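## Task

Remove the mug from the cupboard and set it on the desk. Then close both cupboard doors fully. The task fails if the mug drops more than a few centimetres, gets hit hard, or does not end upright. It also fails if either door is slammed while opening or closing, or if the robot tips over or ends leaning. Nothing may stay in place only because the robot holds it. Finish by opening the gripper and backing away.

## Robot and tools

Robot: a simulated Hello Robot Stretch 4, about 1.6 m tall. It has one arm. The omni-wheel base has a rim no more than 0.23 m from its centre. A lift rides on a mast, and a telescoping arm reaches straight out from it. A three-joint wrist carries a two-finger gripper. Loose objects may sometimes be nudged by outside forces.

Frames: the base frame sits on the floor under the base centre, with x forward, y left and z up. hand_pose, a point between the open fingertips, is reported in this frame. It can be slightly off. The odometry frame is the base frame as it was when the scene began. base_odometry counts wheel turns only, so slipping shows up as motion. Its heading runs from -3.142 to 3.142, positive to the left.

execute_actions: "actions" is a list holding one action, or none. An empty list just returns state and images. "cameras" picks which images come back: head_camera, head_left_camera, head_right_camera, wrist_camera or all. Omitted, null or ["all"] gives all of them, and [] gives none. An action may hold "base", "joints" or both, plus an optional "pace" and "contact_limits". Alternatively it holds only {"end_of_arm": "enable_torque"}, which revives wrist or gripper motors that switched off. The motions in one action start together. No action runs longer than 15 s.
- "base" holds exactly one relative move, counted from the base position in the latest reported state. translate_m drives straight, -2 to 2 m, with forward positive. strafe_m moves sideways, -2 to 2 m, with left positive. rotate_rad turns in place, -3.2 to 3.2 rad, with counter-clockwise (left) positive.
- "joints" holds absolute targets, keyed by name:
  - lift_m: 0 to 1.2 m.
  - arm_m: extension, 0 to 0.55 m.
  - wrist_yaw_rad: -1.134 to 4.276. 0 points forward, positive turns left, and 3.14 is folded back. Above 3.4 the arm may interfere.
  - wrist_pitch_rad: -1.117 to 4.259. 0 is level and 1.57 points down.
  - wrist_roll_rad: -1.117 to 4.259. Positive turns clockwise when viewed from behind the gripper.
  - gripper_m: fingertip gap, -0.038 to 0.141 m. Below 0 the fingers press together.
  A target outside a joint's range is clipped, and the result says so. Any other bad value or unknown key rejects the whole call, and nothing moves.
- "pace": slow, default, fast or max. The base then reaches up to 0.1, 0.3, 0.4 or 0.6 m/s and 1, 2, 3 or 4 rad/s. With the lift raised above 0.2 these speeds are capped further. The cap depends on lift height, down to 0.3 m/s and 1 rad/s at 1.2.
- "contact_limits": {"arm_m": 0 to 0.75}. This sets how hard the arm may push before it stops. The default is 0.5.

A joint or the base left out of an action may still be driving toward an earlier target.

wait: seconds, 0 to 10. It commands nothing and returns the same state and images.

zoom_image: camera plus region [x0, y0, x1, y1] in pixels of that camera's latest full image, with the origin at top-left. The region can be at most 504 by 504.

read_manual: returns licence texts only.

finished_scene: scene number (1 or 2). It ends the scene permanently, reports success, and gives the next task.

If a call reports a stop, any later motion, wait or finish calls in that same reply are skipped.

Reading results:
- base_status and joint_status say how each motion ended:
  - done: for the base, this means only that the wheels turned as commanded.
  - off_target: the part may still be pushing.
  - contact_stop_at_<key>: something was hit. The target is dropped, and lift, arm or wheels may go slack.
  - limit_stop_at_<name>: a built-in guard stopped the motion. limit_stop_at_tilt means a lean over 6 degrees; lift, arm and wheels go slack and refuse commands. limit_stop_at_own_body means a self-collision; you can move away from the body.
  - time_out.
  - torque_fault: a wrist or gripper motor went limp. Send enable_torque to revive it.
- on_its_own describes things you did not command. "held at" gives a held target, not the actual position.
- lidar_m: 12 distances in metres, one per 30-degree sector. The 1st sector faces ahead and they go counter-clockwise, so the 4th is left, 7th behind and 10th right. "-" means nothing seen, or something closer than 0.25 m. The lidar covers roughly 0.15 m up to robot height. It can miss glass, thin legs and things behind.
- wrist_depth_mm: a 7x7 grid of median depths, 100 to 2000 mm, in rows from the top-left. The robot's body appears in it.
- turned_by_wheels vs turned_by_imu: a gap above about 0.1 rad suggests a collision or slip. The heading error is about their difference.
- base_tilt: degrees, with forward and right positive. It carries a fixed bias of up to about 1.5 degrees.
- motor_effort: percent of maximum, positive toward higher joint values. The bracketed figure is the peak of the last action and is noisy. For the wheel motors, positive turns the base right. A resting effort outside its normal band suggests contact or a load.

Gripper: to grasp, command a gap smaller than the object. Squeezing harder pulls the object toward the wrist, and opening pushes it out. Neither the reading nor done proves a hold. A firm grip at commanded values of 0 or more shows as a gripper effort change. If the fingertips stick on a surface, raise the lift.

Cameras: head_camera sits high and looks forward and down, so turn the base to look elsewhere. head_left_camera and head_right_camera are steeper fisheyes that show the base and arm. wrist_camera looks along the fingers, with the tips near the bottom of its image.

Cautions:
- Unfold the wrist at the start with lift_m 0.4 and wrist_yaw_rad 0 in one action.
- Pitching the gripper up (below -0.2) while it is rolled can trigger self-collision stops.
- Avoid driving or turning with over 1 kg held and arm_m above 0.2, especially at fast paces.
- Steady pushing or pulling with a high gripper or a high contact limit can tip the robot.
- Pressing the gripper into things, or holding more than about 2 kg level, causes torque faults.
- Move doors gently so they do not slam. Keep the mug upright and lower it without dropping it.
- At the end, release, back away, and leave nothing propped by the robot.
- The simulation keeps running while you compose a reply.

Each tool is called as name(argument=value, ...), one argument or row to a line, values as JSON.

## Session

I'll start by checking the current state and camera views.

execute_actions(
  actions=[],
)

Scene clock: 0.00 s.
base_odometry: x=+0.000 y=+0.000 heading=+0.000 (m, m, rad; odometry frame)
turned_by_wheels: +0.000 (rad since the last result)
turned_by_imu: +0.000 (rad since the last result)
base_tilt: forward=+0.1 right=-0.4 (deg)
lidar_m: 1.31 1.35 1.34 1.57 2.52 2.76 2.90 1.93 2.33 2.40 1.19 1.16
base_status: not commanded
joint_positions: lift_m=+0.196 arm_m=+0.002 wrist_yaw_rad=+3.069 wrist_pitch_rad=+0.021 wrist_roll_rad=-0.017 gripper_m=+0.057
joint_status: not commanded
motor_effort: lift_m=+21 arm_m=-1 wrist_yaw_rad=+1 wrist_pitch_rad=-4 wrist_roll_rad=+0 gripper_m=-2 wheel_0=+0 wheel_1=+0 wheel_2=+0 (%)
hand_pose: x=-0.1085 y=+0.1080 z=+0.3679 quat_wxyz=(+0.036, -0.011, -0.008, +0.999) (m; base frame)
wrist_depth_mm: 139 141 - - - - - / 104 140 - - - - - / 108 140 293 - - - - / 120 140 - - - - - / 904 - - - - - - / 1618 1618 1366 1756 1618 1808 1808 / 1025 976 931 1008 946 1118 1138
pictures: head_camera, head_left_camera, head_right_camera, wrist_camera
Images, in order (width x height): head_camera 420x560, head_left_camera 420x672, head_right_camera 420x672, wrist_camera 616x392.

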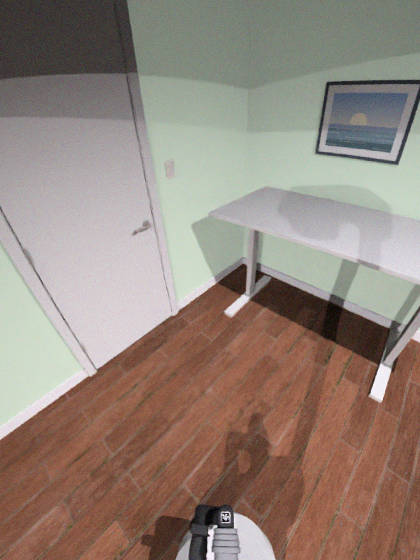

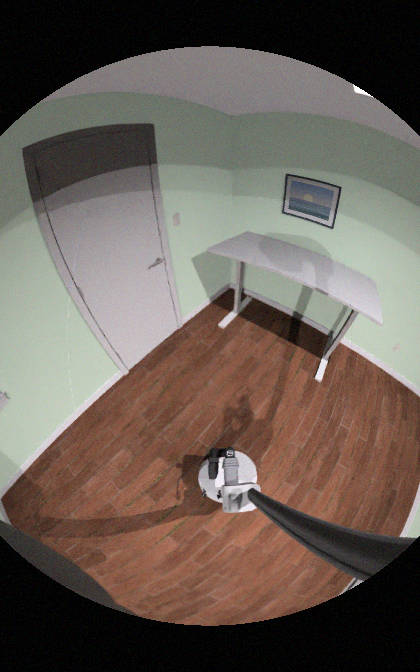

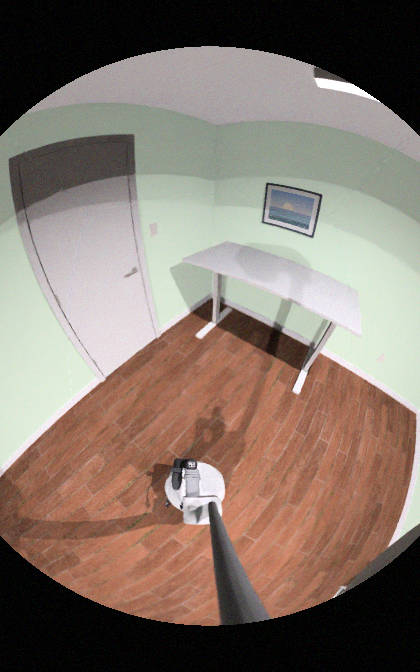

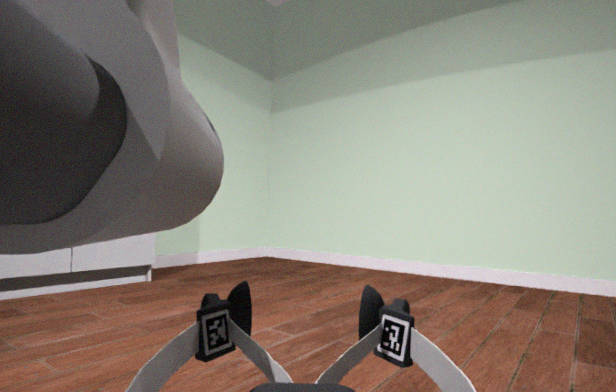

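execute_actions(
  actions=[
    {"base": {"rotate_rad": -2.5}, "joints": {"lift_m": 0.4, "wrist_yaw_rad": 0}, "pace": "fast"},
  ],
)

Scene clock: 3.77 s.
base_odometry: x=+0.000 y=+0.000 heading=-2.500 (m, m, rad; odometry frame)
turned_by_wheels: -2.500 (rad since the last result)
turned_by_imu: -2.498 (rad since the last result)
base_tilt: forward=+0.0 right=-0.4 (deg)
lidar_m: 1.92 2.35 2.26 1.18 1.18 1.41 1.35 1.37 1.62 2.76 2.76 2.13
base_status: done
joint_positions: lift_m=+0.400 arm_m=+0.002 wrist_yaw_rad=+0.001 wrist_pitch_rad=+0.021 wrist_roll_rad=-0.017 gripper_m=+0.057
joint_status: all done
motor_effort: lift_m=+23(27) arm_m=+0(1) wrist_yaw_rad=-2(6) wrist_pitch_rad=-4(4) wrist_roll_rad=-1(0) gripper_m=-2(2) wheel_0=+0(7) wheel_1=+0(15) wheel_2=+0(8) (%)
hand_pose: x=+0.4614 y=-0.0873 z=+0.5719 quat_wxyz=(+1.000, -0.008, +0.011, +0.000) (m; base frame)
wrist_depth_mm: 1863 - - - - - - / 1863 - - - - - - / 1808 - - 1708 1808 - - / 1863 - - 1708 1756 - - / 1863 1921 - 1661 1808 - - / 1863 1863 1756 1661 1808 - - / 1464 1397 1336 1464 1397 1576 1618
pictures: head_camera, head_left_camera, head_right_camera, wrist_camera
Images, in order (width x height): head_camera 420x560, head_left_camera 420x672, head_right_camera 420x672, wrist_camera 616x392.

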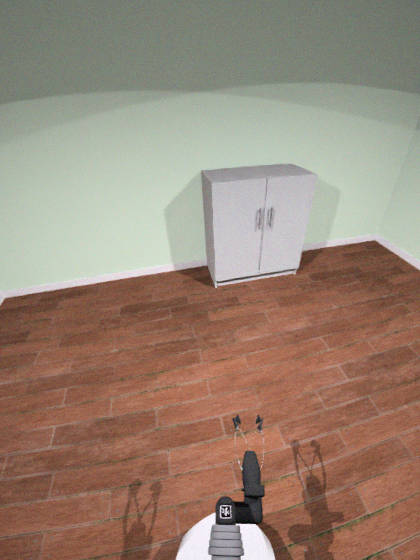

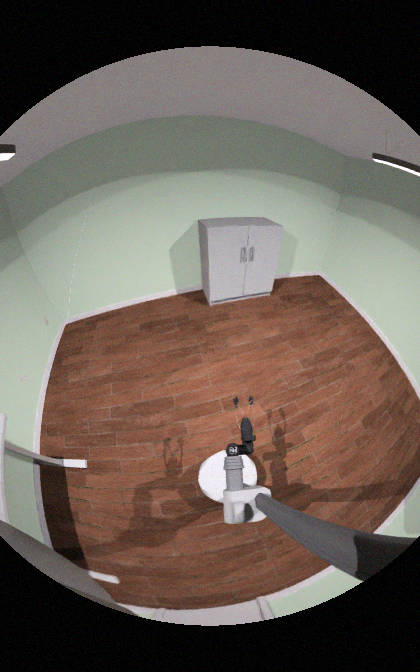

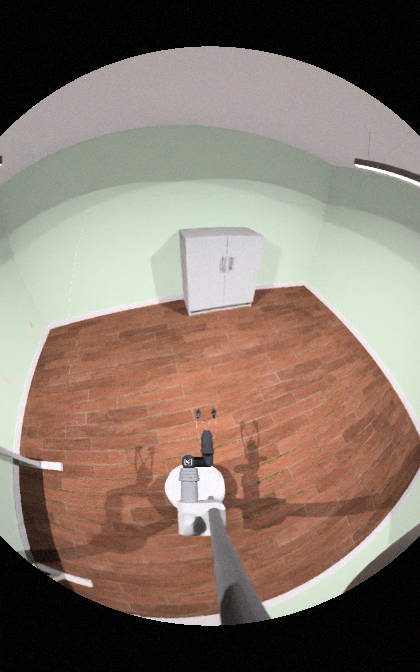

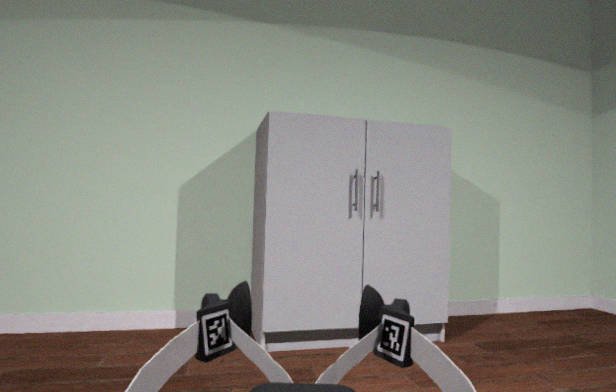

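zoom_image(
  camera="head_camera",
  region=[180, 150, 340, 300],
)

zoom_image(
  camera="wrist_camera",
  region=[240, 100, 470, 360],
)

Region (180, 150, 340, 300) of head_camera's 420x560 image, scaled by 3.150, with more detail than that image has; it fills the top 472 rows of this view, and the rest is white.

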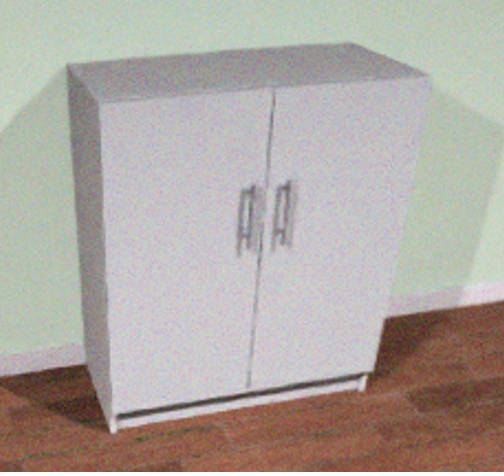

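Region (240, 100, 470, 360) of wrist_camera's 616x392 image, scaled by 1.938; it fills the left 446 columns of this view, and the rest is white.

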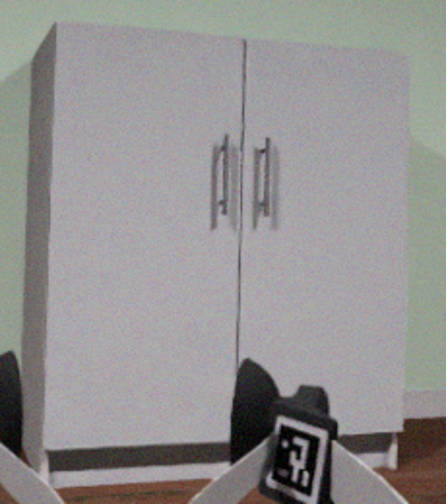

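execute_actions(
  actions=[
    {"base": {"rotate_rad": -0.334}, "pace": "fast"},
  ],
  cameras=[],
)

execute_actions(
  actions=[
    {"base": {"translate_m": 1.2}, "joints": {"gripper_m": 0.09}, "pace": "max"},
  ],
  cameras=[],
)

execute_actions(
  actions=[
    {"base": {"rotate_rad": 0.554}, "joints": {"lift_m": 0.46}, "pace": "fast"},
  ],
)

Scene clock: 36.90 s.
base_odometry: x=+0.000 y=+0.000 heading=-2.834 (m, m, rad; odometry frame)
turned_by_wheels: -0.334 (rad since the last result)
turned_by_imu: -0.333 (rad since the last result)
base_tilt: forward=+0.1 right=-0.4 (deg)
lidar_m: 1.98 1.90 2.40 2.08 1.16 1.21 1.41 1.35 1.42 1.86 2.75 2.80
base_status: done
joint_positions: lift_m=+0.400 arm_m=+0.002 wrist_yaw_rad=+0.000 wrist_pitch_rad=+0.021 wrist_roll_rad=-0.017 gripper_m=+0.057
joint_status: not commanded
motor_effort: lift_m=+23(23) arm_m=-1(1) wrist_yaw_rad=+0(2) wrist_pitch_rad=-4(4) wrist_roll_rad=+0(0) gripper_m=-4(4) wheel_0=-1(6) wheel_1=-1(5) wheel_2=-1(6) (%)
hand_pose: x=+0.4614 y=-0.0874 z=+0.5719 quat_wxyz=(+1.000, -0.008, +0.011, +0.000) (m; base frame)
wrist_depth_mm: 1756 - - - - - - / 1756 - - - - - - / 1808 1576 1756 - - - - / 1756 1618 1756 - - - - / 1756 1618 1756 - - - - / 1808 1576 1661 - - - - / 1464 1366 1366 1464 1366 1576 1576
pictures: none
No camera images: the call's "cameras" was empty. Leave "cameras" out to get every camera's image.

Scene clock: 40.67 s.
base_odometry: x=-1.144 y=-0.363 heading=-2.834 (m, m, rad; odometry frame)
turned_by_wheels: +0.000 (rad since the last result)
turned_by_imu: -0.001 (rad since the last result)
base_tilt: forward=+0.1 right=-0.4 (deg)
lidar_m: 0.91 0.85 0.89 1.82 2.61 1.97 2.47 2.37 2.44 2.22 2.08 2.01
base_status: done
joint_positions: lift_m=+0.400 arm_m=+0.002 wrist_yaw_rad=+0.000 wrist_pitch_rad=+0.021 wrist_roll_rad=-0.017 gripper_m=+0.090
joint_status: all done
motor_effort: lift_m=+23(23) arm_m=-1(1) wrist_yaw_rad=-1(1) wrist_pitch_rad=-4(5) wrist_roll_rad=-1(0) gripper_m=-1(1) wheel_0=-1(5) wheel_1=-1(3) wheel_2=-1(12) (%)
hand_pose: x=+0.4614 y=-0.0874 z=+0.5719 quat_wxyz=(+1.000, -0.008, +0.011, +0.000) (m; base frame)
wrist_depth_mm: 609 683 768 1464 1661 1921 1756 / 609 676 768 1397 1661 1921 1708 / 603 676 768 1430 1661 1921 1708 / 603 676 768 1430 1708 1921 1661 / 609 668 759 1397 1661 1921 1661 / 603 654 732 1430 1537 1921 1661 / 603 647 732 831 1397 1499 1576
pictures: none
No camera images: the call's "cameras" was empty. Leave "cameras" out to get every camera's image.

Scene clock: 41.80 s.
base_odometry: x=-1.144 y=-0.363 heading=-2.280 (m, m, rad; odometry frame)
turned_by_wheels: +0.554 (rad since the last result)
turned_by_imu: +0.554 (rad since the last result)
base_tilt: forward=+0.1 right=-0.4 (deg)
lidar_m: 0.83 0.91 1.89 2.61 1.98 2.47 2.39 2.47 2.21 2.10 1.94 0.87
base_status: done
joint_positions: lift_m=+0.460 arm_m=+0.002 wrist_yaw_rad=+0.000 wrist_pitch_rad=+0.021 wrist_roll_rad=-0.017 gripper_m=+0.090
joint_status: all done
motor_effort: lift_m=+24(27) arm_m=-1(0) wrist_yaw_rad=+0(0) wrist_pitch_rad=-6(5) wrist_roll_rad=+0(0) gripper_m=+0(1) wheel_0=+0(2) wheel_1=+0(8) wheel_2=+2(7) (%)
hand_pose: x=+0.4614 y=-0.0874 z=+0.6319 quat_wxyz=(+1.000, -0.008, +0.011, +0.000) (m; base frame)
wrist_depth_mm: 1098 647 654 661 661 668 668 / 1098 640 654 647 654 661 668 / 1078 647 647 647 647 661 668 / 1078 640 640 647 647 661 661 / 1078 634 640 647 647 654 668 / 1060 634 640 647 647 647 654 / 1060 634 627 634 647 647 647
pictures: head_camera, head_left_camera, head_right_camera, wrist_camera
Images, in order (width x height): head_camera 420x560, head_left_camera 420x672, head_right_camera 420x672, wrist_camera 616x392.

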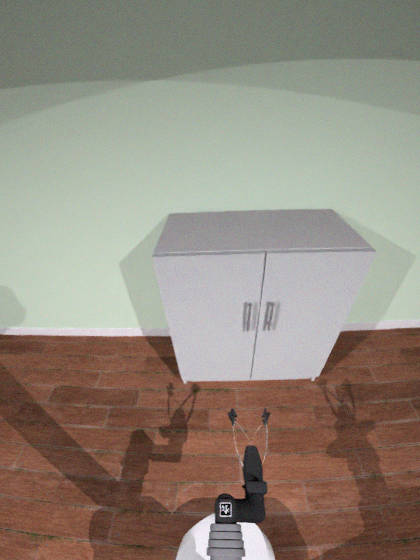

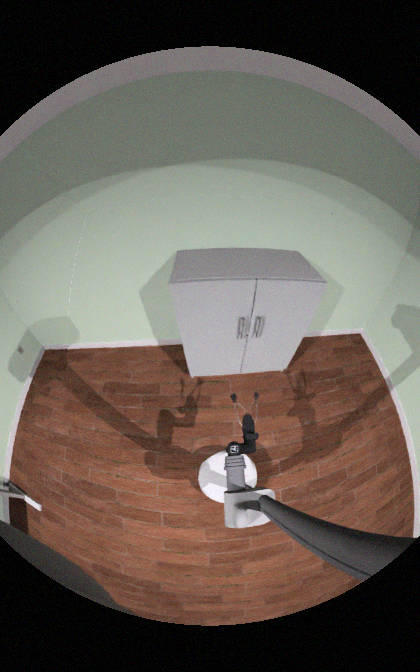

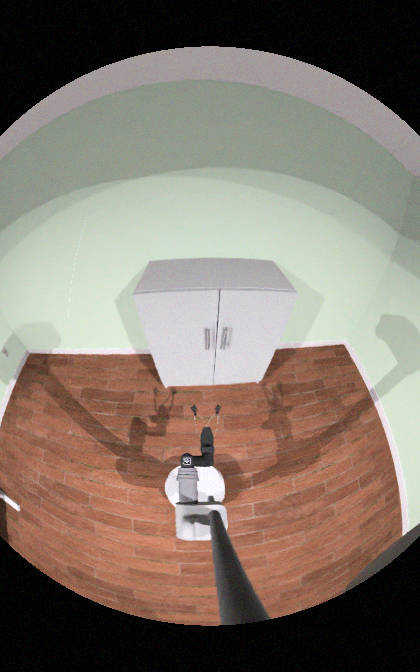

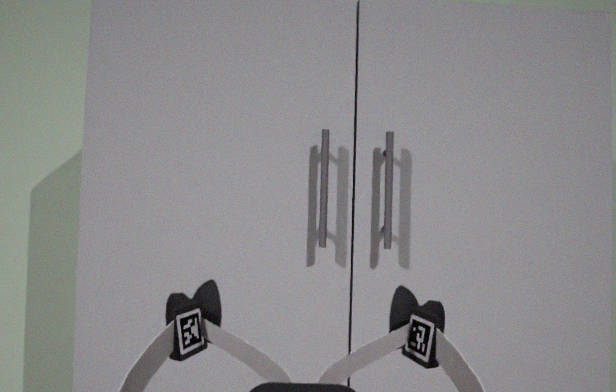

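execute_actions(
  actions=[
    {"base": {"rotate_rad": 0.03}, "joints": {"lift_m": 0.52, "gripper_m": 0.065, "arm_m": 0.12}, "pace": "fast"},
  ],
  cameras=[],
)

execute_actions(
  actions=[
    {"base": {"strafe_m": -0.049}, "joints": {"arm_m": 0.25}, "pace": "fast"},
  ],
  cameras=["head_camera", "wrist_camera"],
)

Scene clock: 75.67 s.
base_odometry: x=-1.144 y=-0.363 heading=-2.250 (m, m, rad; odometry frame)
turned_by_wheels: +0.030 (rad since the last result)
turned_by_imu: +0.031 (rad since the last result)
base_tilt: forward=+0.0 right=-0.4 (deg)
lidar_m: 0.85 0.90 1.93 2.31 1.97 2.46 2.40 2.51 2.20 2.11 1.89 0.89
base_status: done
joint_positions: lift_m=+0.520 arm_m=+0.119 wrist_yaw_rad=+0.000 wrist_pitch_rad=+0.021 wrist_roll_rad=-0.017 gripper_m=+0.065
joint_status: all done
motor_effort: lift_m=+24(23) arm_m=+6(6) wrist_yaw_rad=-1(0) wrist_pitch_rad=-4(5) wrist_roll_rad=+0(0) gripper_m=-3(1) wheel_0=+1(3) wheel_1=+1(5) wheel_2=+0(4) (%)
hand_pose: x=+0.5782 y=-0.0874 z=+0.6919 quat_wxyz=(+1.000, -0.008, +0.010, +0.000) (m; base frame)
wrist_depth_mm: 1008 535 539 544 539 539 539 / 1008 530 539 535 535 539 539 / 991 535 535 535 530 535 535 / 759 530 530 530 530 535 530 / 759 530 525 530 525 530 530 / 750 525 521 530 525 525 525 / 750 521 521 525 525 521 521
pictures: none
No camera images: the call's "cameras" was empty. Leave "cameras" out to get every camera's image.

Scene clock: 76.87 s.
base_odometry: x=-1.182 y=-0.332 heading=-2.250 (m, m, rad; odometry frame)
turned_by_wheels: +0.000 (rad since the last result)
turned_by_imu: +0.000 (rad since the last result)
base_tilt: forward=+0.0 right=-0.4 (deg)
lidar_m: 0.83 0.90 1.94 2.29 2.02 2.49 2.39 2.50 2.15 2.05 1.87 0.91
base_status: done
joint_positions: lift_m=+0.520 arm_m=+0.249 wrist_yaw_rad=+0.000 wrist_pitch_rad=+0.021 wrist_roll_rad=-0.017 gripper_m=+0.065
joint_status: all done
motor_effort: lift_m=+24(24) arm_m=+6(8) wrist_yaw_rad=+1(1) wrist_pitch_rad=-6(5) wrist_roll_rad=+0(1) gripper_m=-2(3) wheel_0=+0(5) wheel_1=+0(4) wheel_2=+0(2) (%)
hand_pose: x=+0.7083 y=-0.0874 z=+0.6919 quat_wxyz=(+1.000, -0.008, +0.010, +0.000) (m; base frame)
wrist_depth_mm: 410 407 407 410 410 410 410 / 404 407 407 404 407 407 404 / 402 404 404 404 404 404 404 / 399 404 402 404 402 402 402 / 399 399 399 402 402 397 402 / 397 399 397 399 364 399 399 / 397 397 397 397 394 397 397
pictures: head_camera, wrist_camera
Images, in order (width x height): head_camera 420x560, wrist_camera 616x392.

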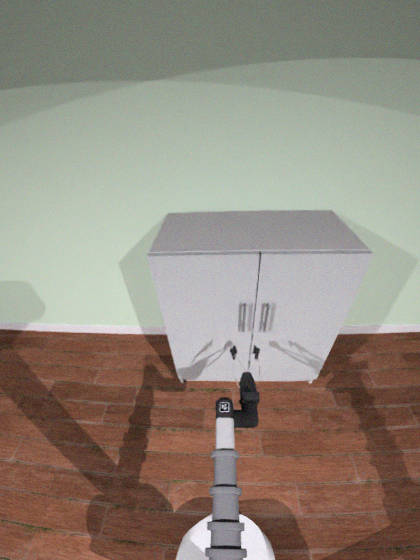

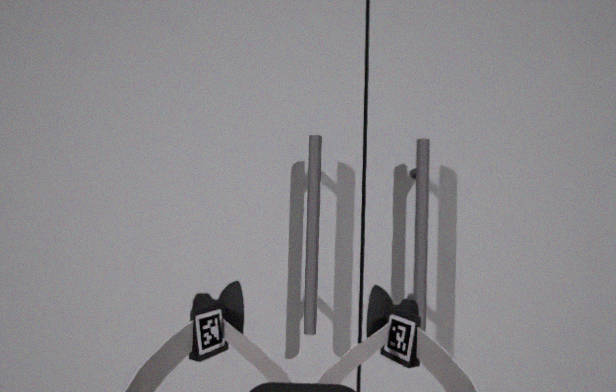

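execute_actions(
  actions=[
    {"joints": {"arm_m": 0.387, "lift_m": 0.54, "gripper_m": 0.05}, "contact_limits": {"arm_m": 0.2}},
  ],
  cameras=["head_camera", "wrist_camera"],
)

Scene clock: 87.27 s.
base_odometry: x=-1.182 y=-0.332 heading=-2.250 (m, m, rad; odometry frame)
turned_by_wheels: +0.000 (rad since the last result)
turned_by_imu: +0.001 (rad since the last result)
base_tilt: forward=+0.0 right=-0.4 (deg)
lidar_m: 0.84 0.90 1.94 2.31 2.02 2.48 2.38 2.51 2.12 2.05 1.87 0.89
base_status: not commanded
joint_positions: lift_m=+0.540 arm_m=+0.386 wrist_yaw_rad=+0.000 wrist_pitch_rad=+0.021 wrist_roll_rad=-0.017 gripper_m=+0.050
joint_status: all done
motor_effort: lift_m=+25(23) arm_m=+6(6) wrist_yaw_rad=-1(0) wrist_pitch_rad=-5(4) wrist_roll_rad=-1(1) gripper_m=-3(1) wheel_0=+0(0) wheel_1=-1(1) wheel_2=+0(0) (%)
contact_limits: arm_m 0.2
hand_pose: x=+0.8452 y=-0.0874 z=+0.7119 quat_wxyz=(+1.000, -0.008, +0.010, +0.000) (m; base frame)
wrist_depth_mm: 271 270 271 271 271 271 272 / 268 270 270 270 270 270 270 / 268 268 268 268 267 267 267 / 266 266 267 266 267 266 266 / 265 266 266 266 266 266 266 / 264 264 264 264 264 264 264 / 263 263 262 230 262 263 264
pictures: head_camera, wrist_camera
Images, in order (width x height): head_camera 420x560, wrist_camera 616x392.

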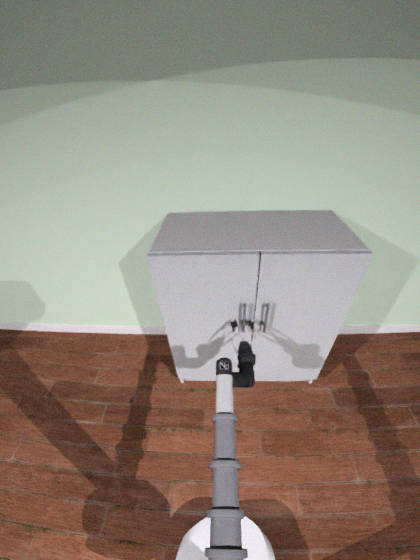

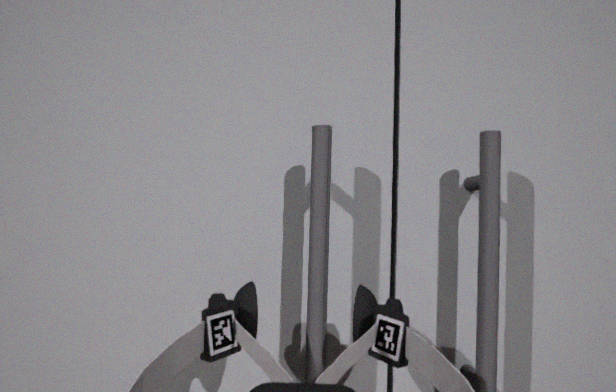

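execute_actions(
  actions=[
    {"joints": {"gripper_m": -0.015}},
  ],
  cameras=["wrist_camera"],
)

Scene clock: 91.07 s.
base_odometry: x=-1.182 y=-0.332 heading=-2.250 (m, m, rad; odometry frame)
turned_by_wheels: +0.000 (rad since the last result)
turned_by_imu: +0.001 (rad since the last result)
base_tilt: forward=+0.1 right=-0.5 (deg)
lidar_m: 0.86 0.90 1.95 2.30 2.02 2.49 2.39 2.51 2.11 2.05 1.89 0.89
base_status: not commanded
joint_positions: lift_m=+0.540 arm_m=+0.386 wrist_yaw_rad=+0.000 wrist_pitch_rad=+0.021 wrist_roll_rad=-0.017 gripper_m=-0.015
joint_status: all done
motor_effort: lift_m=+24(25) arm_m=+6(6) wrist_yaw_rad=+1(15) wrist_pitch_rad=-5(5) wrist_roll_rad=-1(1) gripper_m=-11(14) wheel_0=+1(2) wheel_1=-1(2) wheel_2=+0(2) (%)
hand_pose: x=+0.8452 y=-0.0875 z=+0.7119 quat_wxyz=(+1.000, -0.008, +0.010, +0.000) (m; base frame)
wrist_depth_mm: 271 271 271 271 271 271 271 / 270 270 271 270 270 268 271 / 268 267 268 268 268 268 268 / 266 267 267 266 266 267 268 / 266 265 266 265 266 265 266 / 264 264 265 205 265 263 264 / 263 263 176 183 175 263 263
pictures: wrist_camera
Images, in order (width x height): wrist_camera 616x392.

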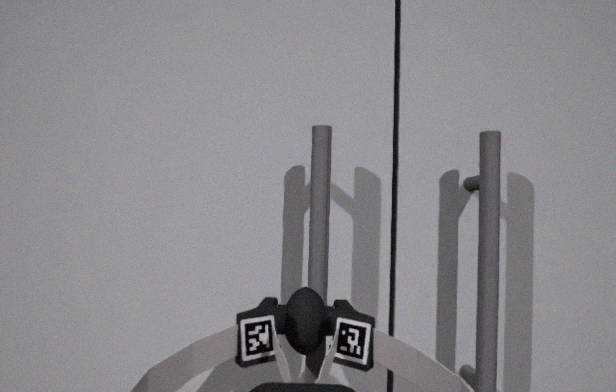

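execute_actions(
  actions=[
    {"base": {"strafe_m": -0.007}, "joints": {"gripper_m": 0.04}},
  ],
  cameras=[],
)

execute_actions(
  actions=[
    {"joints": {"arm_m": 0.41}, "contact_limits": {"arm_m": 0.15}},
  ],
  cameras=["wrist_camera"],
)

Scene clock: 95.33 s.
base_odometry: x=-1.187 y=-0.328 heading=-2.250 (m, m, rad; odometry frame)
turned_by_wheels: +0.000 (rad since the last result)
turned_by_imu: +0.001 (rad since the last result)
base_tilt: forward=+0.0 right=-0.4 (deg)
lidar_m: 0.85 0.87 1.95 2.32 2.03 2.50 2.38 2.50 2.12 2.06 1.87 0.89
base_status: done
joint_positions: lift_m=+0.540 arm_m=+0.386 wrist_yaw_rad=+0.000 wrist_pitch_rad=+0.021 wrist_roll_rad=-0.017 gripper_m=+0.040
joint_status: all done
motor_effort: lift_m=+25(25) arm_m=+6(6) wrist_yaw_rad=+0(2) wrist_pitch_rad=-4(5) wrist_roll_rad=-1(0) gripper_m=+1(11) wheel_0=+3(7) wheel_1=+3(4) wheel_2=-1(1) (%)
hand_pose: x=+0.8453 y=-0.0873 z=+0.7119 quat_wxyz=(+1.000, -0.008, +0.010, +0.000) (m; base frame)
wrist_depth_mm: 272 272 271 272 270 271 271 / 270 271 268 270 270 268 270 / 268 270 268 267 267 267 267 / 267 268 267 266 267 266 266 / 266 266 266 266 265 265 264 / 266 265 265 264 264 264 264 / 263 264 263 174 178 263 263
pictures: none
No camera images: the call's "cameras" was empty. Leave "cameras" out to get every camera's image.

Scene clock: 96.07 s.
base_odometry: x=-1.187 y=-0.328 heading=-2.250 (m, m, rad; odometry frame)
turned_by_wheels: +0.000 (rad since the last result)
turned_by_imu: +0.000 (rad since the last result)
base_tilt: forward=+0.1 right=-0.4 (deg)
lidar_m: 0.85 0.90 1.93 2.30 2.02 2.49 2.39 2.50 2.13 2.04 1.87 0.92
base_status: not commanded
joint_positions: lift_m=+0.540 arm_m=+0.388 wrist_yaw_rad=-0.003 wrist_pitch_rad=+0.021 wrist_roll_rad=-0.017 gripper_m=+0.040
joint_status: arm_m contact_stop (moved +0.003 of +0.024)
on_its_own: arm_m is slack since a contact_stop (your +0.410 is given up)
motor_effort: lift_m=+25(25) arm_m=+0(12) wrist_yaw_rad=+10(29) wrist_pitch_rad=-5(4) wrist_roll_rad=+0(0) gripper_m=+0(0) wheel_0=+4(4) wheel_1=+4(4) wheel_2=-5(9) (%)
contact_limits: arm_m 0.15
hand_pose: x=+0.8475 y=-0.0884 z=+0.7119 quat_wxyz=(+1.000, -0.008, +0.010, -0.002) (m; base frame)
wrist_depth_mm: 270 268 270 268 268 270 268 / 267 267 268 268 267 267 267 / 266 266 266 266 266 267 266 / 265 265 266 265 265 265 265 / 264 264 264 264 264 264 264 / 262 263 262 262 263 263 264 / 260 260 260 172 177 262 262
pictures: wrist_camera
Images, in order (width x height): wrist_camera 616x392.

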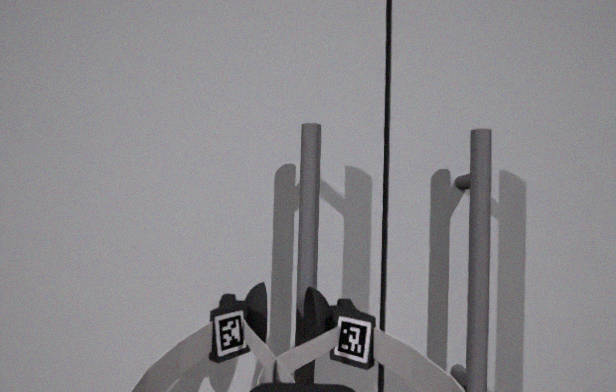

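execute_actions(
  actions=[
    {"joints": {"arm_m": 0.36, "gripper_m": 0.05}},
  ],
  cameras=["wrist_camera"],
)

Scene clock: 98.40 s.
base_odometry: x=-1.187 y=-0.328 heading=-2.250 (m, m, rad; odometry frame)
turned_by_wheels: +0.000 (rad since the last result)
turned_by_imu: +0.000 (rad since the last result)
base_tilt: forward=+0.1 right=-0.5 (deg)
lidar_m: 0.86 0.91 1.94 2.32 2.02 2.49 2.39 2.51 2.12 2.03 1.89 0.90
base_status: not commanded
joint_positions: lift_m=+0.540 arm_m=+0.361 wrist_yaw_rad=+0.000 wrist_pitch_rad=+0.021 wrist_roll_rad=-0.017 gripper_m=+0.050
joint_status: all done
motor_effort: lift_m=+25(25) arm_m=-6(5) wrist_yaw_rad=+0(9) wrist_pitch_rad=-4(4) wrist_roll_rad=+0(0) gripper_m=-4(3) wheel_0=+0(4) wheel_1=+1(4) wheel_2=+0(5) (%)
hand_pose: x=+0.8204 y=-0.0874 z=+0.7119 quat_wxyz=(+1.000, -0.008, +0.010, +0.000) (m; base frame)
wrist_depth_mm: 296 296 294 296 297 296 297 / 294 296 294 294 294 294 294 / 293 293 293 293 293 293 293 / 291 291 290 291 293 291 291 / 289 290 290 290 290 290 290 / 287 290 289 287 289 289 289 / 287 287 286 254 287 286 286
pictures: wrist_camera
Images, in order (width x height): wrist_camera 616x392.

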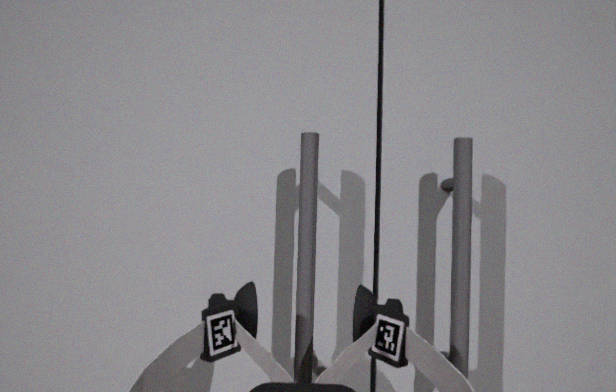

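execute_actions(
  actions=[
    {"joints": {"arm_m": 0.409}, "contact_limits": {"arm_m": 0.2}},
  ],
  cameras=[],
)

execute_actions(
  actions=[
    {"joints": {"gripper_m": -0.012}},
  ],
  cameras=["wrist_camera"],
)

Scene clock: 101.50 s.
base_odometry: x=-1.187 y=-0.328 heading=-2.250 (m, m, rad; odometry frame)
turned_by_wheels: +0.000 (rad since the last result)
turned_by_imu: +0.000 (rad since the last result)
base_tilt: forward=+0.0 right=-0.4 (deg)
lidar_m: 0.85 0.90 1.93 2.29 2.02 2.48 2.38 2.50 2.12 2.04 1.87 0.89
base_status: not commanded
joint_positions: lift_m=+0.540 arm_m=+0.408 wrist_yaw_rad=+0.000 wrist_pitch_rad=+0.021 wrist_roll_rad=-0.017 gripper_m=+0.050
joint_status: all done
motor_effort: lift_m=+24(24) arm_m=+6(6) wrist_yaw_rad=-1(0) wrist_pitch_rad=-4(5) wrist_roll_rad=-1(1) gripper_m=-3(4) wheel_0=+0(0) wheel_1=+1(1) wheel_2=+0(0) (%)
contact_limits: arm_m 0.2
hand_pose: x=+0.8672 y=-0.0874 z=+0.7119 quat_wxyz=(+1.000, -0.008, +0.010, +0.000) (m; base frame)
wrist_depth_mm: 248 249 249 249 249 248 249 / 248 247 247 248 248 247 247 / 247 245 247 245 246 246 246 / 245 246 245 245 245 245 245 / 245 244 244 244 244 243 244 / 243 242 242 242 243 242 242 / 241 241 241 208 241 241 242
pictures: none
No camera images: the call's "cameras" was empty. Leave "cameras" out to get every camera's image.

Scene clock: 102.90 s.
base_odometry: x=-1.187 y=-0.328 heading=-2.250 (m, m, rad; odometry frame)
turned_by_wheels: +0.000 (rad since the last result)
turned_by_imu: +0.000 (rad since the last result)
base_tilt: forward=+0.0 right=-0.4 (deg)
lidar_m: 0.84 0.91 1.95 2.32 2.00 2.48 2.38 2.49 2.13 2.05 1.89 0.91
base_status: not commanded
joint_positions: lift_m=+0.540 arm_m=+0.409 wrist_yaw_rad=+0.001 wrist_pitch_rad=+0.021 wrist_roll_rad=-0.017 gripper_m=-0.012
joint_status: all done
motor_effort: lift_m=+25(24) arm_m=+3(6) wrist_yaw_rad=-3(7) wrist_pitch_rad=-5(6) wrist_roll_rad=+0(1) gripper_m=-17(19) wheel_0=-1(2) wheel_1=+0(1) wheel_2=+0(2) (%)
hand_pose: x=+0.8679 y=-0.0872 z=+0.7118 quat_wxyz=(+1.000, -0.008, +0.011, +0.000) (m; base frame)
wrist_depth_mm: 245 244 244 243 242 244 244 / 243 243 244 241 243 242 243 / 242 241 241 241 240 242 241 / 241 241 239 239 240 240 240 / 240 239 238 238 237 239 240 / 238 239 237 204 237 236 238 / 237 237 180 201 177 237 237
pictures: wrist_camera
Images, in order (width x height): wrist_camera 616x392.

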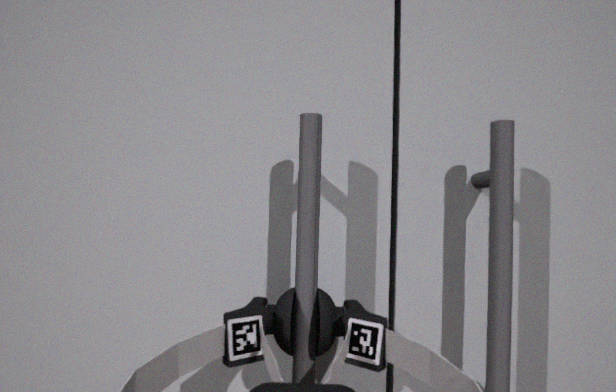

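execute_actions(
  actions=[
    {"base": {"strafe_m": 0.026}, "joints": {"arm_m": 0.309}, "pace": "slow"},
  ],
  cameras=["head_camera", "wrist_camera"],
)

Scene clock: 124.03 s.
base_odometry: x=-1.167 y=-0.344 heading=-2.250 (m, m, rad; odometry frame)
turned_by_wheels: +0.000 (rad since the last result)
turned_by_imu: +0.001 (rad since the last result)
base_tilt: forward=+0.0 right=-0.4 (deg)
lidar_m: 0.74 0.91 1.94 2.31 1.99 2.49 2.39 2.48 2.16 2.06 1.88 0.78
base_status: done
joint_positions: lift_m=+0.540 arm_m=+0.310 wrist_yaw_rad=+0.001 wrist_pitch_rad=+0.021 wrist_roll_rad=-0.017 gripper_m=-0.012
joint_status: all done
motor_effort: lift_m=+24(25) arm_m=-7(8) wrist_yaw_rad=-4(39) wrist_pitch_rad=-5(5) wrist_roll_rad=-1(0) gripper_m=-15(17) wheel_0=+0(14) wheel_1=+1(6) wheel_2=+0(7) (%)
hand_pose: x=+0.7696 y=-0.0871 z=+0.7118 quat_wxyz=(+1.000, -0.008, +0.011, +0.001) (m; base frame)
wrist_depth_mm: 300 279 259 243 232 254 263 / 297 276 258 241 231 253 263 / 294 274 256 236 229 251 258 / 293 272 254 235 230 250 228 / 290 271 253 236 229 249 237 / 289 270 251 204 227 248 255 / 285 267 178 200 177 246 253
pictures: head_camera, wrist_camera
Images, in order (width x height): head_camera 420x560, wrist_camera 616x392.

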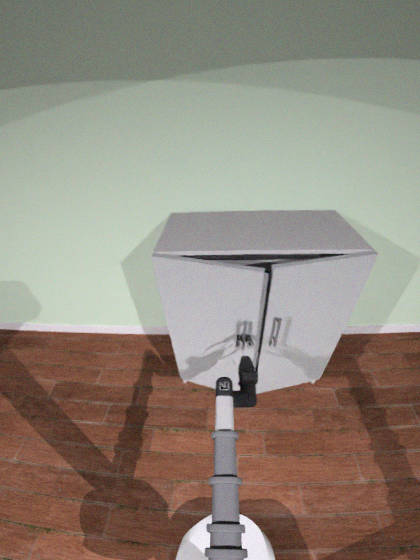

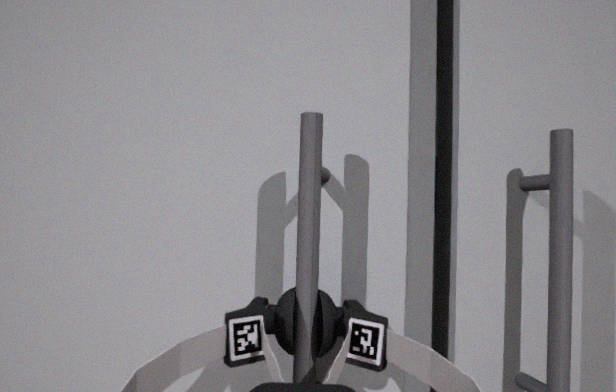

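zoom_image(
  camera="head_camera",
  region=[200, 230, 340, 330],
)

zoom_image(
  camera="wrist_camera",
  region=[360, 0, 616, 200],
)

Region (200, 230, 340, 330) of head_camera's 420x560 image, scaled by 3.600, with more detail than that image has; it fills the top 360 rows of this view, and the rest is white.

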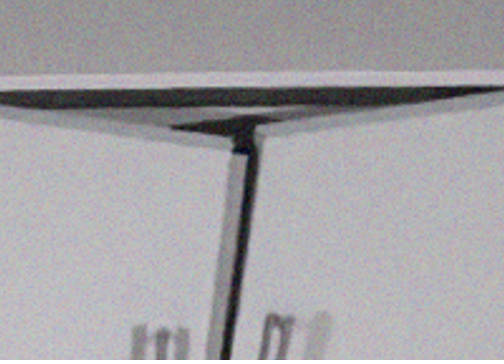

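Region (360, 0, 616, 200) of wrist_camera's 616x392 image, scaled by 1.969; it fills the top 394 rows of this view, and the rest is white.

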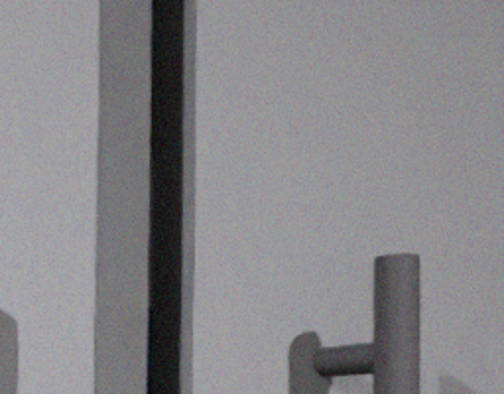

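execute_actions(
  actions=[],
  cameras=["head_camera"],
)

Scene clock: 132.33 s.
base_odometry: x=-1.167 y=-0.344 heading=-2.250 (m, m, rad; odometry frame)
turned_by_wheels: +0.000 (rad since the last result)
turned_by_imu: +0.000 (rad since the last result)
base_tilt: forward=+0.0 right=-0.4 (deg)
lidar_m: 0.74 0.91 1.95 2.31 2.01 2.49 2.38 2.48 2.16 2.05 1.86 0.80
base_status: done
joint_positions: lift_m=+0.540 arm_m=+0.310 wrist_yaw_rad=+0.001 wrist_pitch_rad=+0.021 wrist_roll_rad=-0.017 gripper_m=-0.012
joint_status: all done
motor_effort: lift_m=+24(25) arm_m=-7(8) wrist_yaw_rad=-4(39) wrist_pitch_rad=-5(5) wrist_roll_rad=-1(0) gripper_m=-15(17) wheel_0=+0(14) wheel_1=+1(6) wheel_2=+0(7) (%)
hand_pose: x=+0.7696 y=-0.0871 z=+0.7118 quat_wxyz=(+1.000, -0.008, +0.011, +0.001) (m; base frame)
wrist_depth_mm: 300 278 259 243 232 254 264 / 297 276 257 242 231 252 263 / 296 274 256 236 231 251 258 / 293 272 254 235 230 250 229 / 290 271 253 235 229 250 238 / 289 268 250 204 226 248 254 / 287 267 178 200 177 245 254
pictures: head_camera
Images, in order (width x height): head_camera 420x560.

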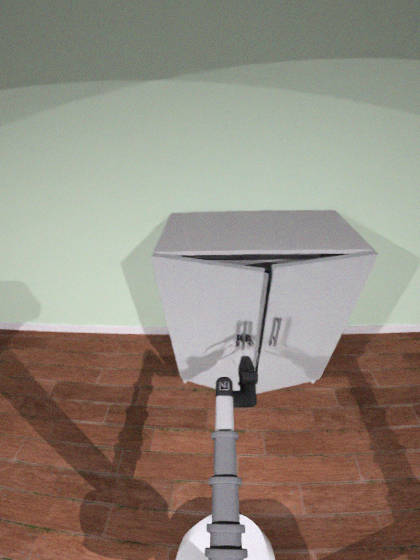

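execute_actions(
  actions=[
    {"base": {"strafe_m": 0.052}, "joints": {"arm_m": 0.22}},
  ],
  cameras=["head_camera", "wrist_camera"],
)

Scene clock: 138.57 s.
base_odometry: x=-1.127 y=-0.377 heading=-2.250 (m, m, rad; odometry frame)
turned_by_wheels: +0.000 (rad since the last result)
turned_by_imu: +0.000 (rad since the last result)
base_tilt: forward=+0.0 right=-0.4 (deg)
lidar_m: 0.63 0.93 1.94 2.29 1.94 2.46 2.39 2.51 2.20 2.11 1.90 0.80
base_status: done
joint_positions: lift_m=+0.540 arm_m=+0.221 wrist_yaw_rad=+0.000 wrist_pitch_rad=+0.021 wrist_roll_rad=-0.017 gripper_m=-0.012
joint_status: all done
motor_effort: lift_m=+25(24) arm_m=-7(8) wrist_yaw_rad=-2(18) wrist_pitch_rad=-6(5) wrist_roll_rad=+0(0) gripper_m=-15(15) wheel_0=+0(10) wheel_1=-1(8) wheel_2=+0(4) (%)
hand_pose: x=+0.6806 y=-0.0873 z=+0.7118 quat_wxyz=(+1.000, -0.008, +0.011, +0.000) (m; base frame)
wrist_depth_mm: 410 338 285 247 222 342 357 / 402 334 283 245 220 340 357 / 399 330 281 236 220 340 353 / 394 327 278 233 218 336 343 / 387 324 276 232 216 336 349 / 387 320 273 204 212 334 349 / 379 319 179 200 177 334 349
pictures: head_camera, wrist_camera
Images, in order (width x height): head_camera 420x560, wrist_camera 616x392.

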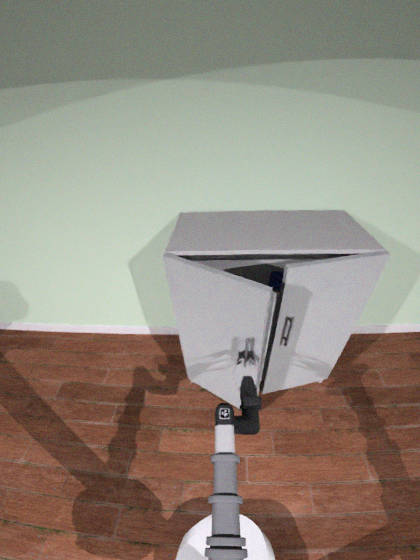

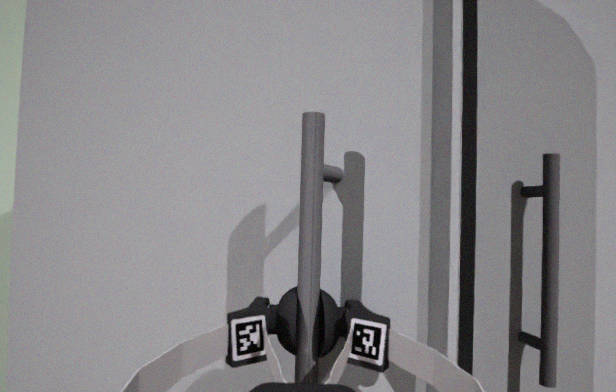

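zoom_image(
  camera="head_camera",
  region=[210, 240, 330, 330],
)

Region (210, 240, 330, 330) of head_camera's 420x560 image, scaled by 4.200, with more detail than that image has; it fills the top 378 rows of this view, and the rest is white.

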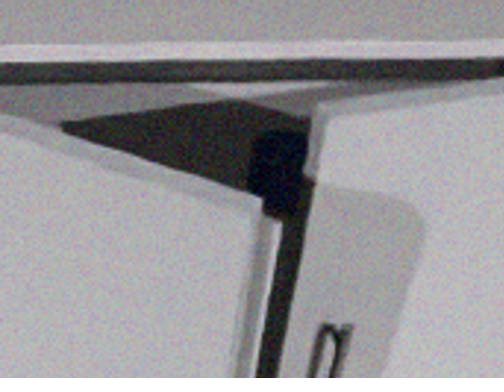

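execute_actions(
  actions=[
    {"base": {"strafe_m": 0.073}, "joints": {"arm_m": 0.147}},
  ],
  cameras=["head_camera", "wrist_camera"],
)

Scene clock: 142.97 s.
base_odometry: x=-1.070 y=-0.423 heading=-2.251 (m, m, rad; odometry frame)
turned_by_wheels: -0.001 (rad since the last result)
turned_by_imu: +0.000 (rad since the last result)
base_tilt: forward=+0.1 right=-0.4 (deg)
lidar_m: 0.59 1.40 1.94 2.30 1.88 2.47 2.39 2.51 2.30 2.20 1.90 0.58
base_status: done
joint_positions: lift_m=+0.540 arm_m=+0.148 wrist_yaw_rad=-0.005 wrist_pitch_rad=+0.022 wrist_roll_rad=-0.017 gripper_m=-0.012
joint_status: all done
on_its_own: wrist_yaw_rad is at rest, and its effort (+14) is outside its rest range (-13 to +13)
motor_effort: lift_m=+25(24) arm_m=-6(8) wrist_yaw_rad=+14(15) wrist_pitch_rad=-6(7) wrist_roll_rad=-1(1) gripper_m=-17(18) wheel_0=-3(8) wheel_1=-2(7) wheel_2=-2(2) (%)
hand_pose: x=+0.6068 y=-0.0890 z=+0.7116 quat_wxyz=(+1.000, -0.008, +0.011, -0.003) (m; base frame)
wrist_depth_mm: 976 462 334 262 216 415 433 / 976 455 329 259 213 413 430 / 960 445 325 242 211 413 427 / 946 442 322 239 211 410 421 / 946 433 319 237 209 410 418 / 946 427 315 204 205 407 415 / 946 424 178 203 179 402 415
pictures: head_camera, wrist_camera
Images, in order (width x height): head_camera 420x560, wrist_camera 616x392.

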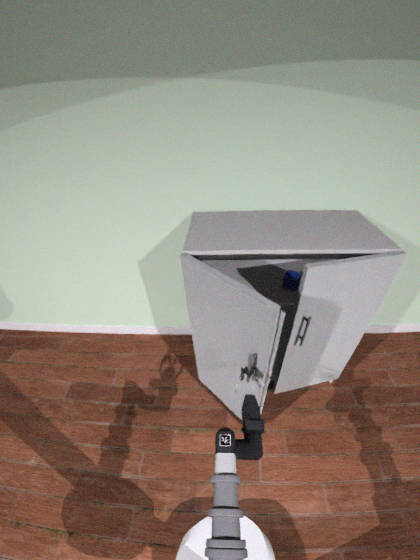

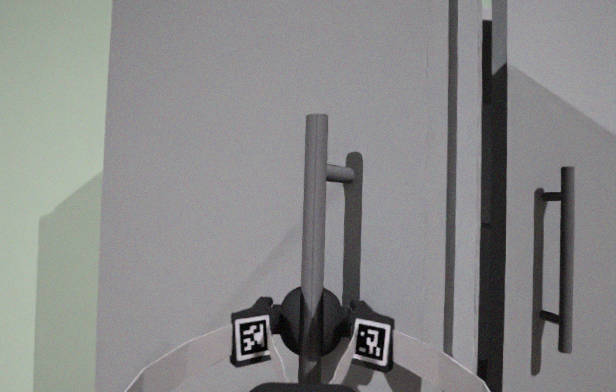

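zoom_image(
  camera="head_camera",
  region=[220, 240, 360, 400],
)

Region (220, 240, 360, 400) of head_camera's 420x560 image, scaled by 3.150, with more detail than that image has; it fills the left 441 columns of this view, and the rest is white.

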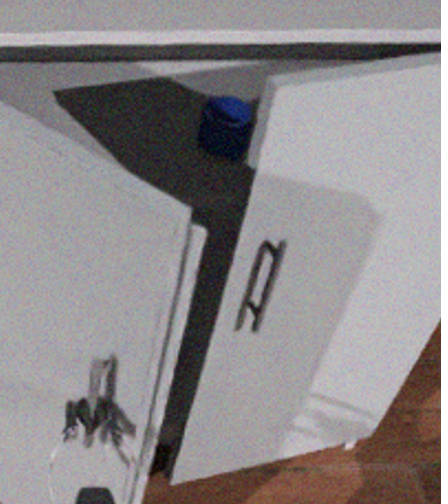

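execute_actions(
  actions=[
    {"base": {"strafe_m": 0.093}, "joints": {"arm_m": 0.09}},
  ],
  cameras=["head_camera", "wrist_camera"],
)

Scene clock: 156.80 s.
base_odometry: x=-0.998 y=-0.481 heading=-2.252 (m, m, rad; odometry frame)
turned_by_wheels: -0.001 (rad since the last result)
turned_by_imu: +0.000 (rad since the last result)
base_tilt: forward=+0.0 right=-0.4 (deg)
lidar_m: 0.53 1.40 1.96 2.33 1.78 2.42 2.37 2.49 2.37 2.28 1.89 0.51
base_status: done
joint_positions: lift_m=+0.540 arm_m=+0.091 wrist_yaw_rad=-0.011 wrist_pitch_rad=+0.022 wrist_roll_rad=-0.017 gripper_m=-0.012
joint_status: all done
on_its_own: wrist_yaw_rad is at rest, and its effort (+32) is outside its rest range (-13 to +13)
motor_effort: lift_m=+25(25) arm_m=-4(11) wrist_yaw_rad=+32(32) wrist_pitch_rad=-9(10) wrist_roll_rad=-1(1) gripper_m=-14(18) wheel_0=-3(10) wheel_1=-3(11) wheel_2=-6(6) (%)
hand_pose: x=+0.5490 y=-0.0906 z=+0.7116 quat_wxyz=(+1.000, -0.008, +0.011, -0.005) (m; base frame)
wrist_depth_mm: 1025 1025 449 287 209 204 488 / 1008 1025 442 283 208 203 484 / 1025 1025 433 279 206 203 484 / 1008 1008 427 250 205 202 480 / 1008 1025 418 248 203 201 477 / 1008 991 410 208 190 200 477 / 991 991 177 206 179 195 477
pictures: head_camera, wrist_camera
Images, in order (width x height): head_camera 420x560, wrist_camera 616x392.

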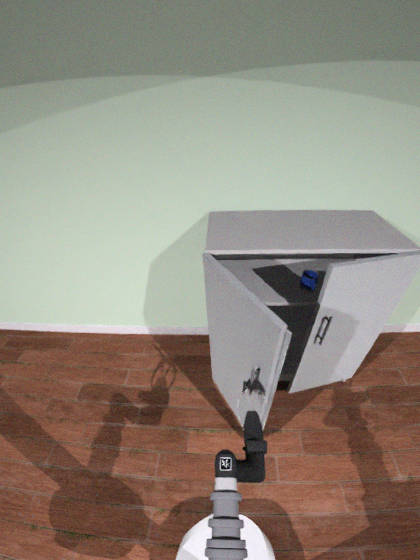

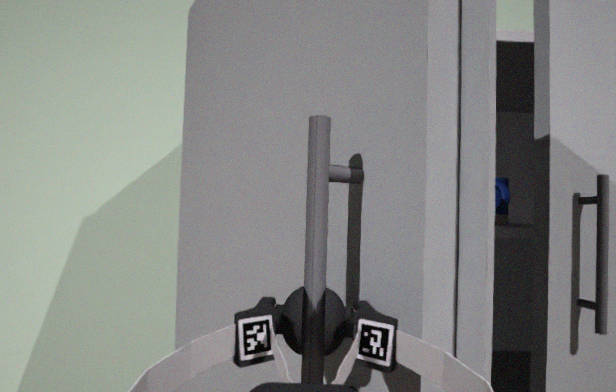

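execute_actions(
  actions=[
    {"base": {"strafe_m": 0.012}, "joints": {"gripper_m": 0.025}},
  ],
  cameras=["wrist_camera"],
)

Scene clock: 183.03 s.
base_odometry: x=-0.988 y=-0.489 heading=-2.253 (m, m, rad; odometry frame)
turned_by_wheels: -0.001 (rad since the last result)
turned_by_imu: -0.001 (rad since the last result)
base_tilt: forward=+0.0 right=-0.4 (deg)
lidar_m: 0.56 1.41 1.91 2.34 1.78 2.39 2.38 2.50 2.39 2.29 1.90 0.53
base_status: done
joint_positions: lift_m=+0.540 arm_m=+0.090 wrist_yaw_rad=-0.015 wrist_pitch_rad=+0.021 wrist_roll_rad=-0.017 gripper_m=+0.025
joint_status: all done
on_its_own: wrist_yaw_rad is at rest, and its effort (+43) is outside its rest range (-13 to +13)
motor_effort: lift_m=+25(25) arm_m=-1(4) wrist_yaw_rad=+43(53) wrist_pitch_rad=-5(8) wrist_roll_rad=-1(1) gripper_m=-6(13) wheel_0=-6(9) wheel_1=+0(2) wheel_2=-9(11) (%)
hand_pose: x=+0.5482 y=-0.0917 z=+0.7117 quat_wxyz=(+1.000, -0.008, +0.011, -0.007) (m; base frame)
wrist_depth_mm: 1042 1025 477 310 231 205 496 / 1008 1008 469 307 229 205 492 / 991 1008 459 304 227 203 492 / 991 1008 452 301 225 203 488 / 991 1008 445 297 224 202 484 / 991 991 436 282 207 200 480 / 991 1008 357 211 185 196 477
pictures: wrist_camera
Images, in order (width x height): wrist_camera 616x392.

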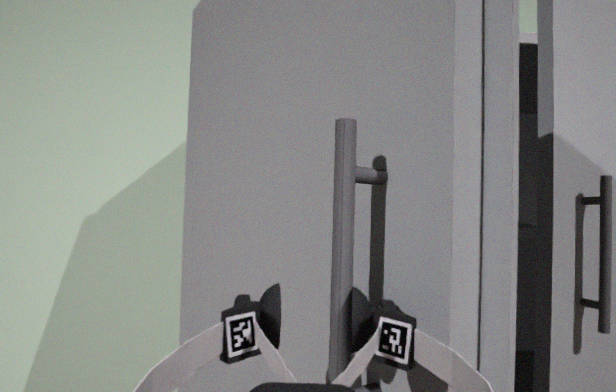

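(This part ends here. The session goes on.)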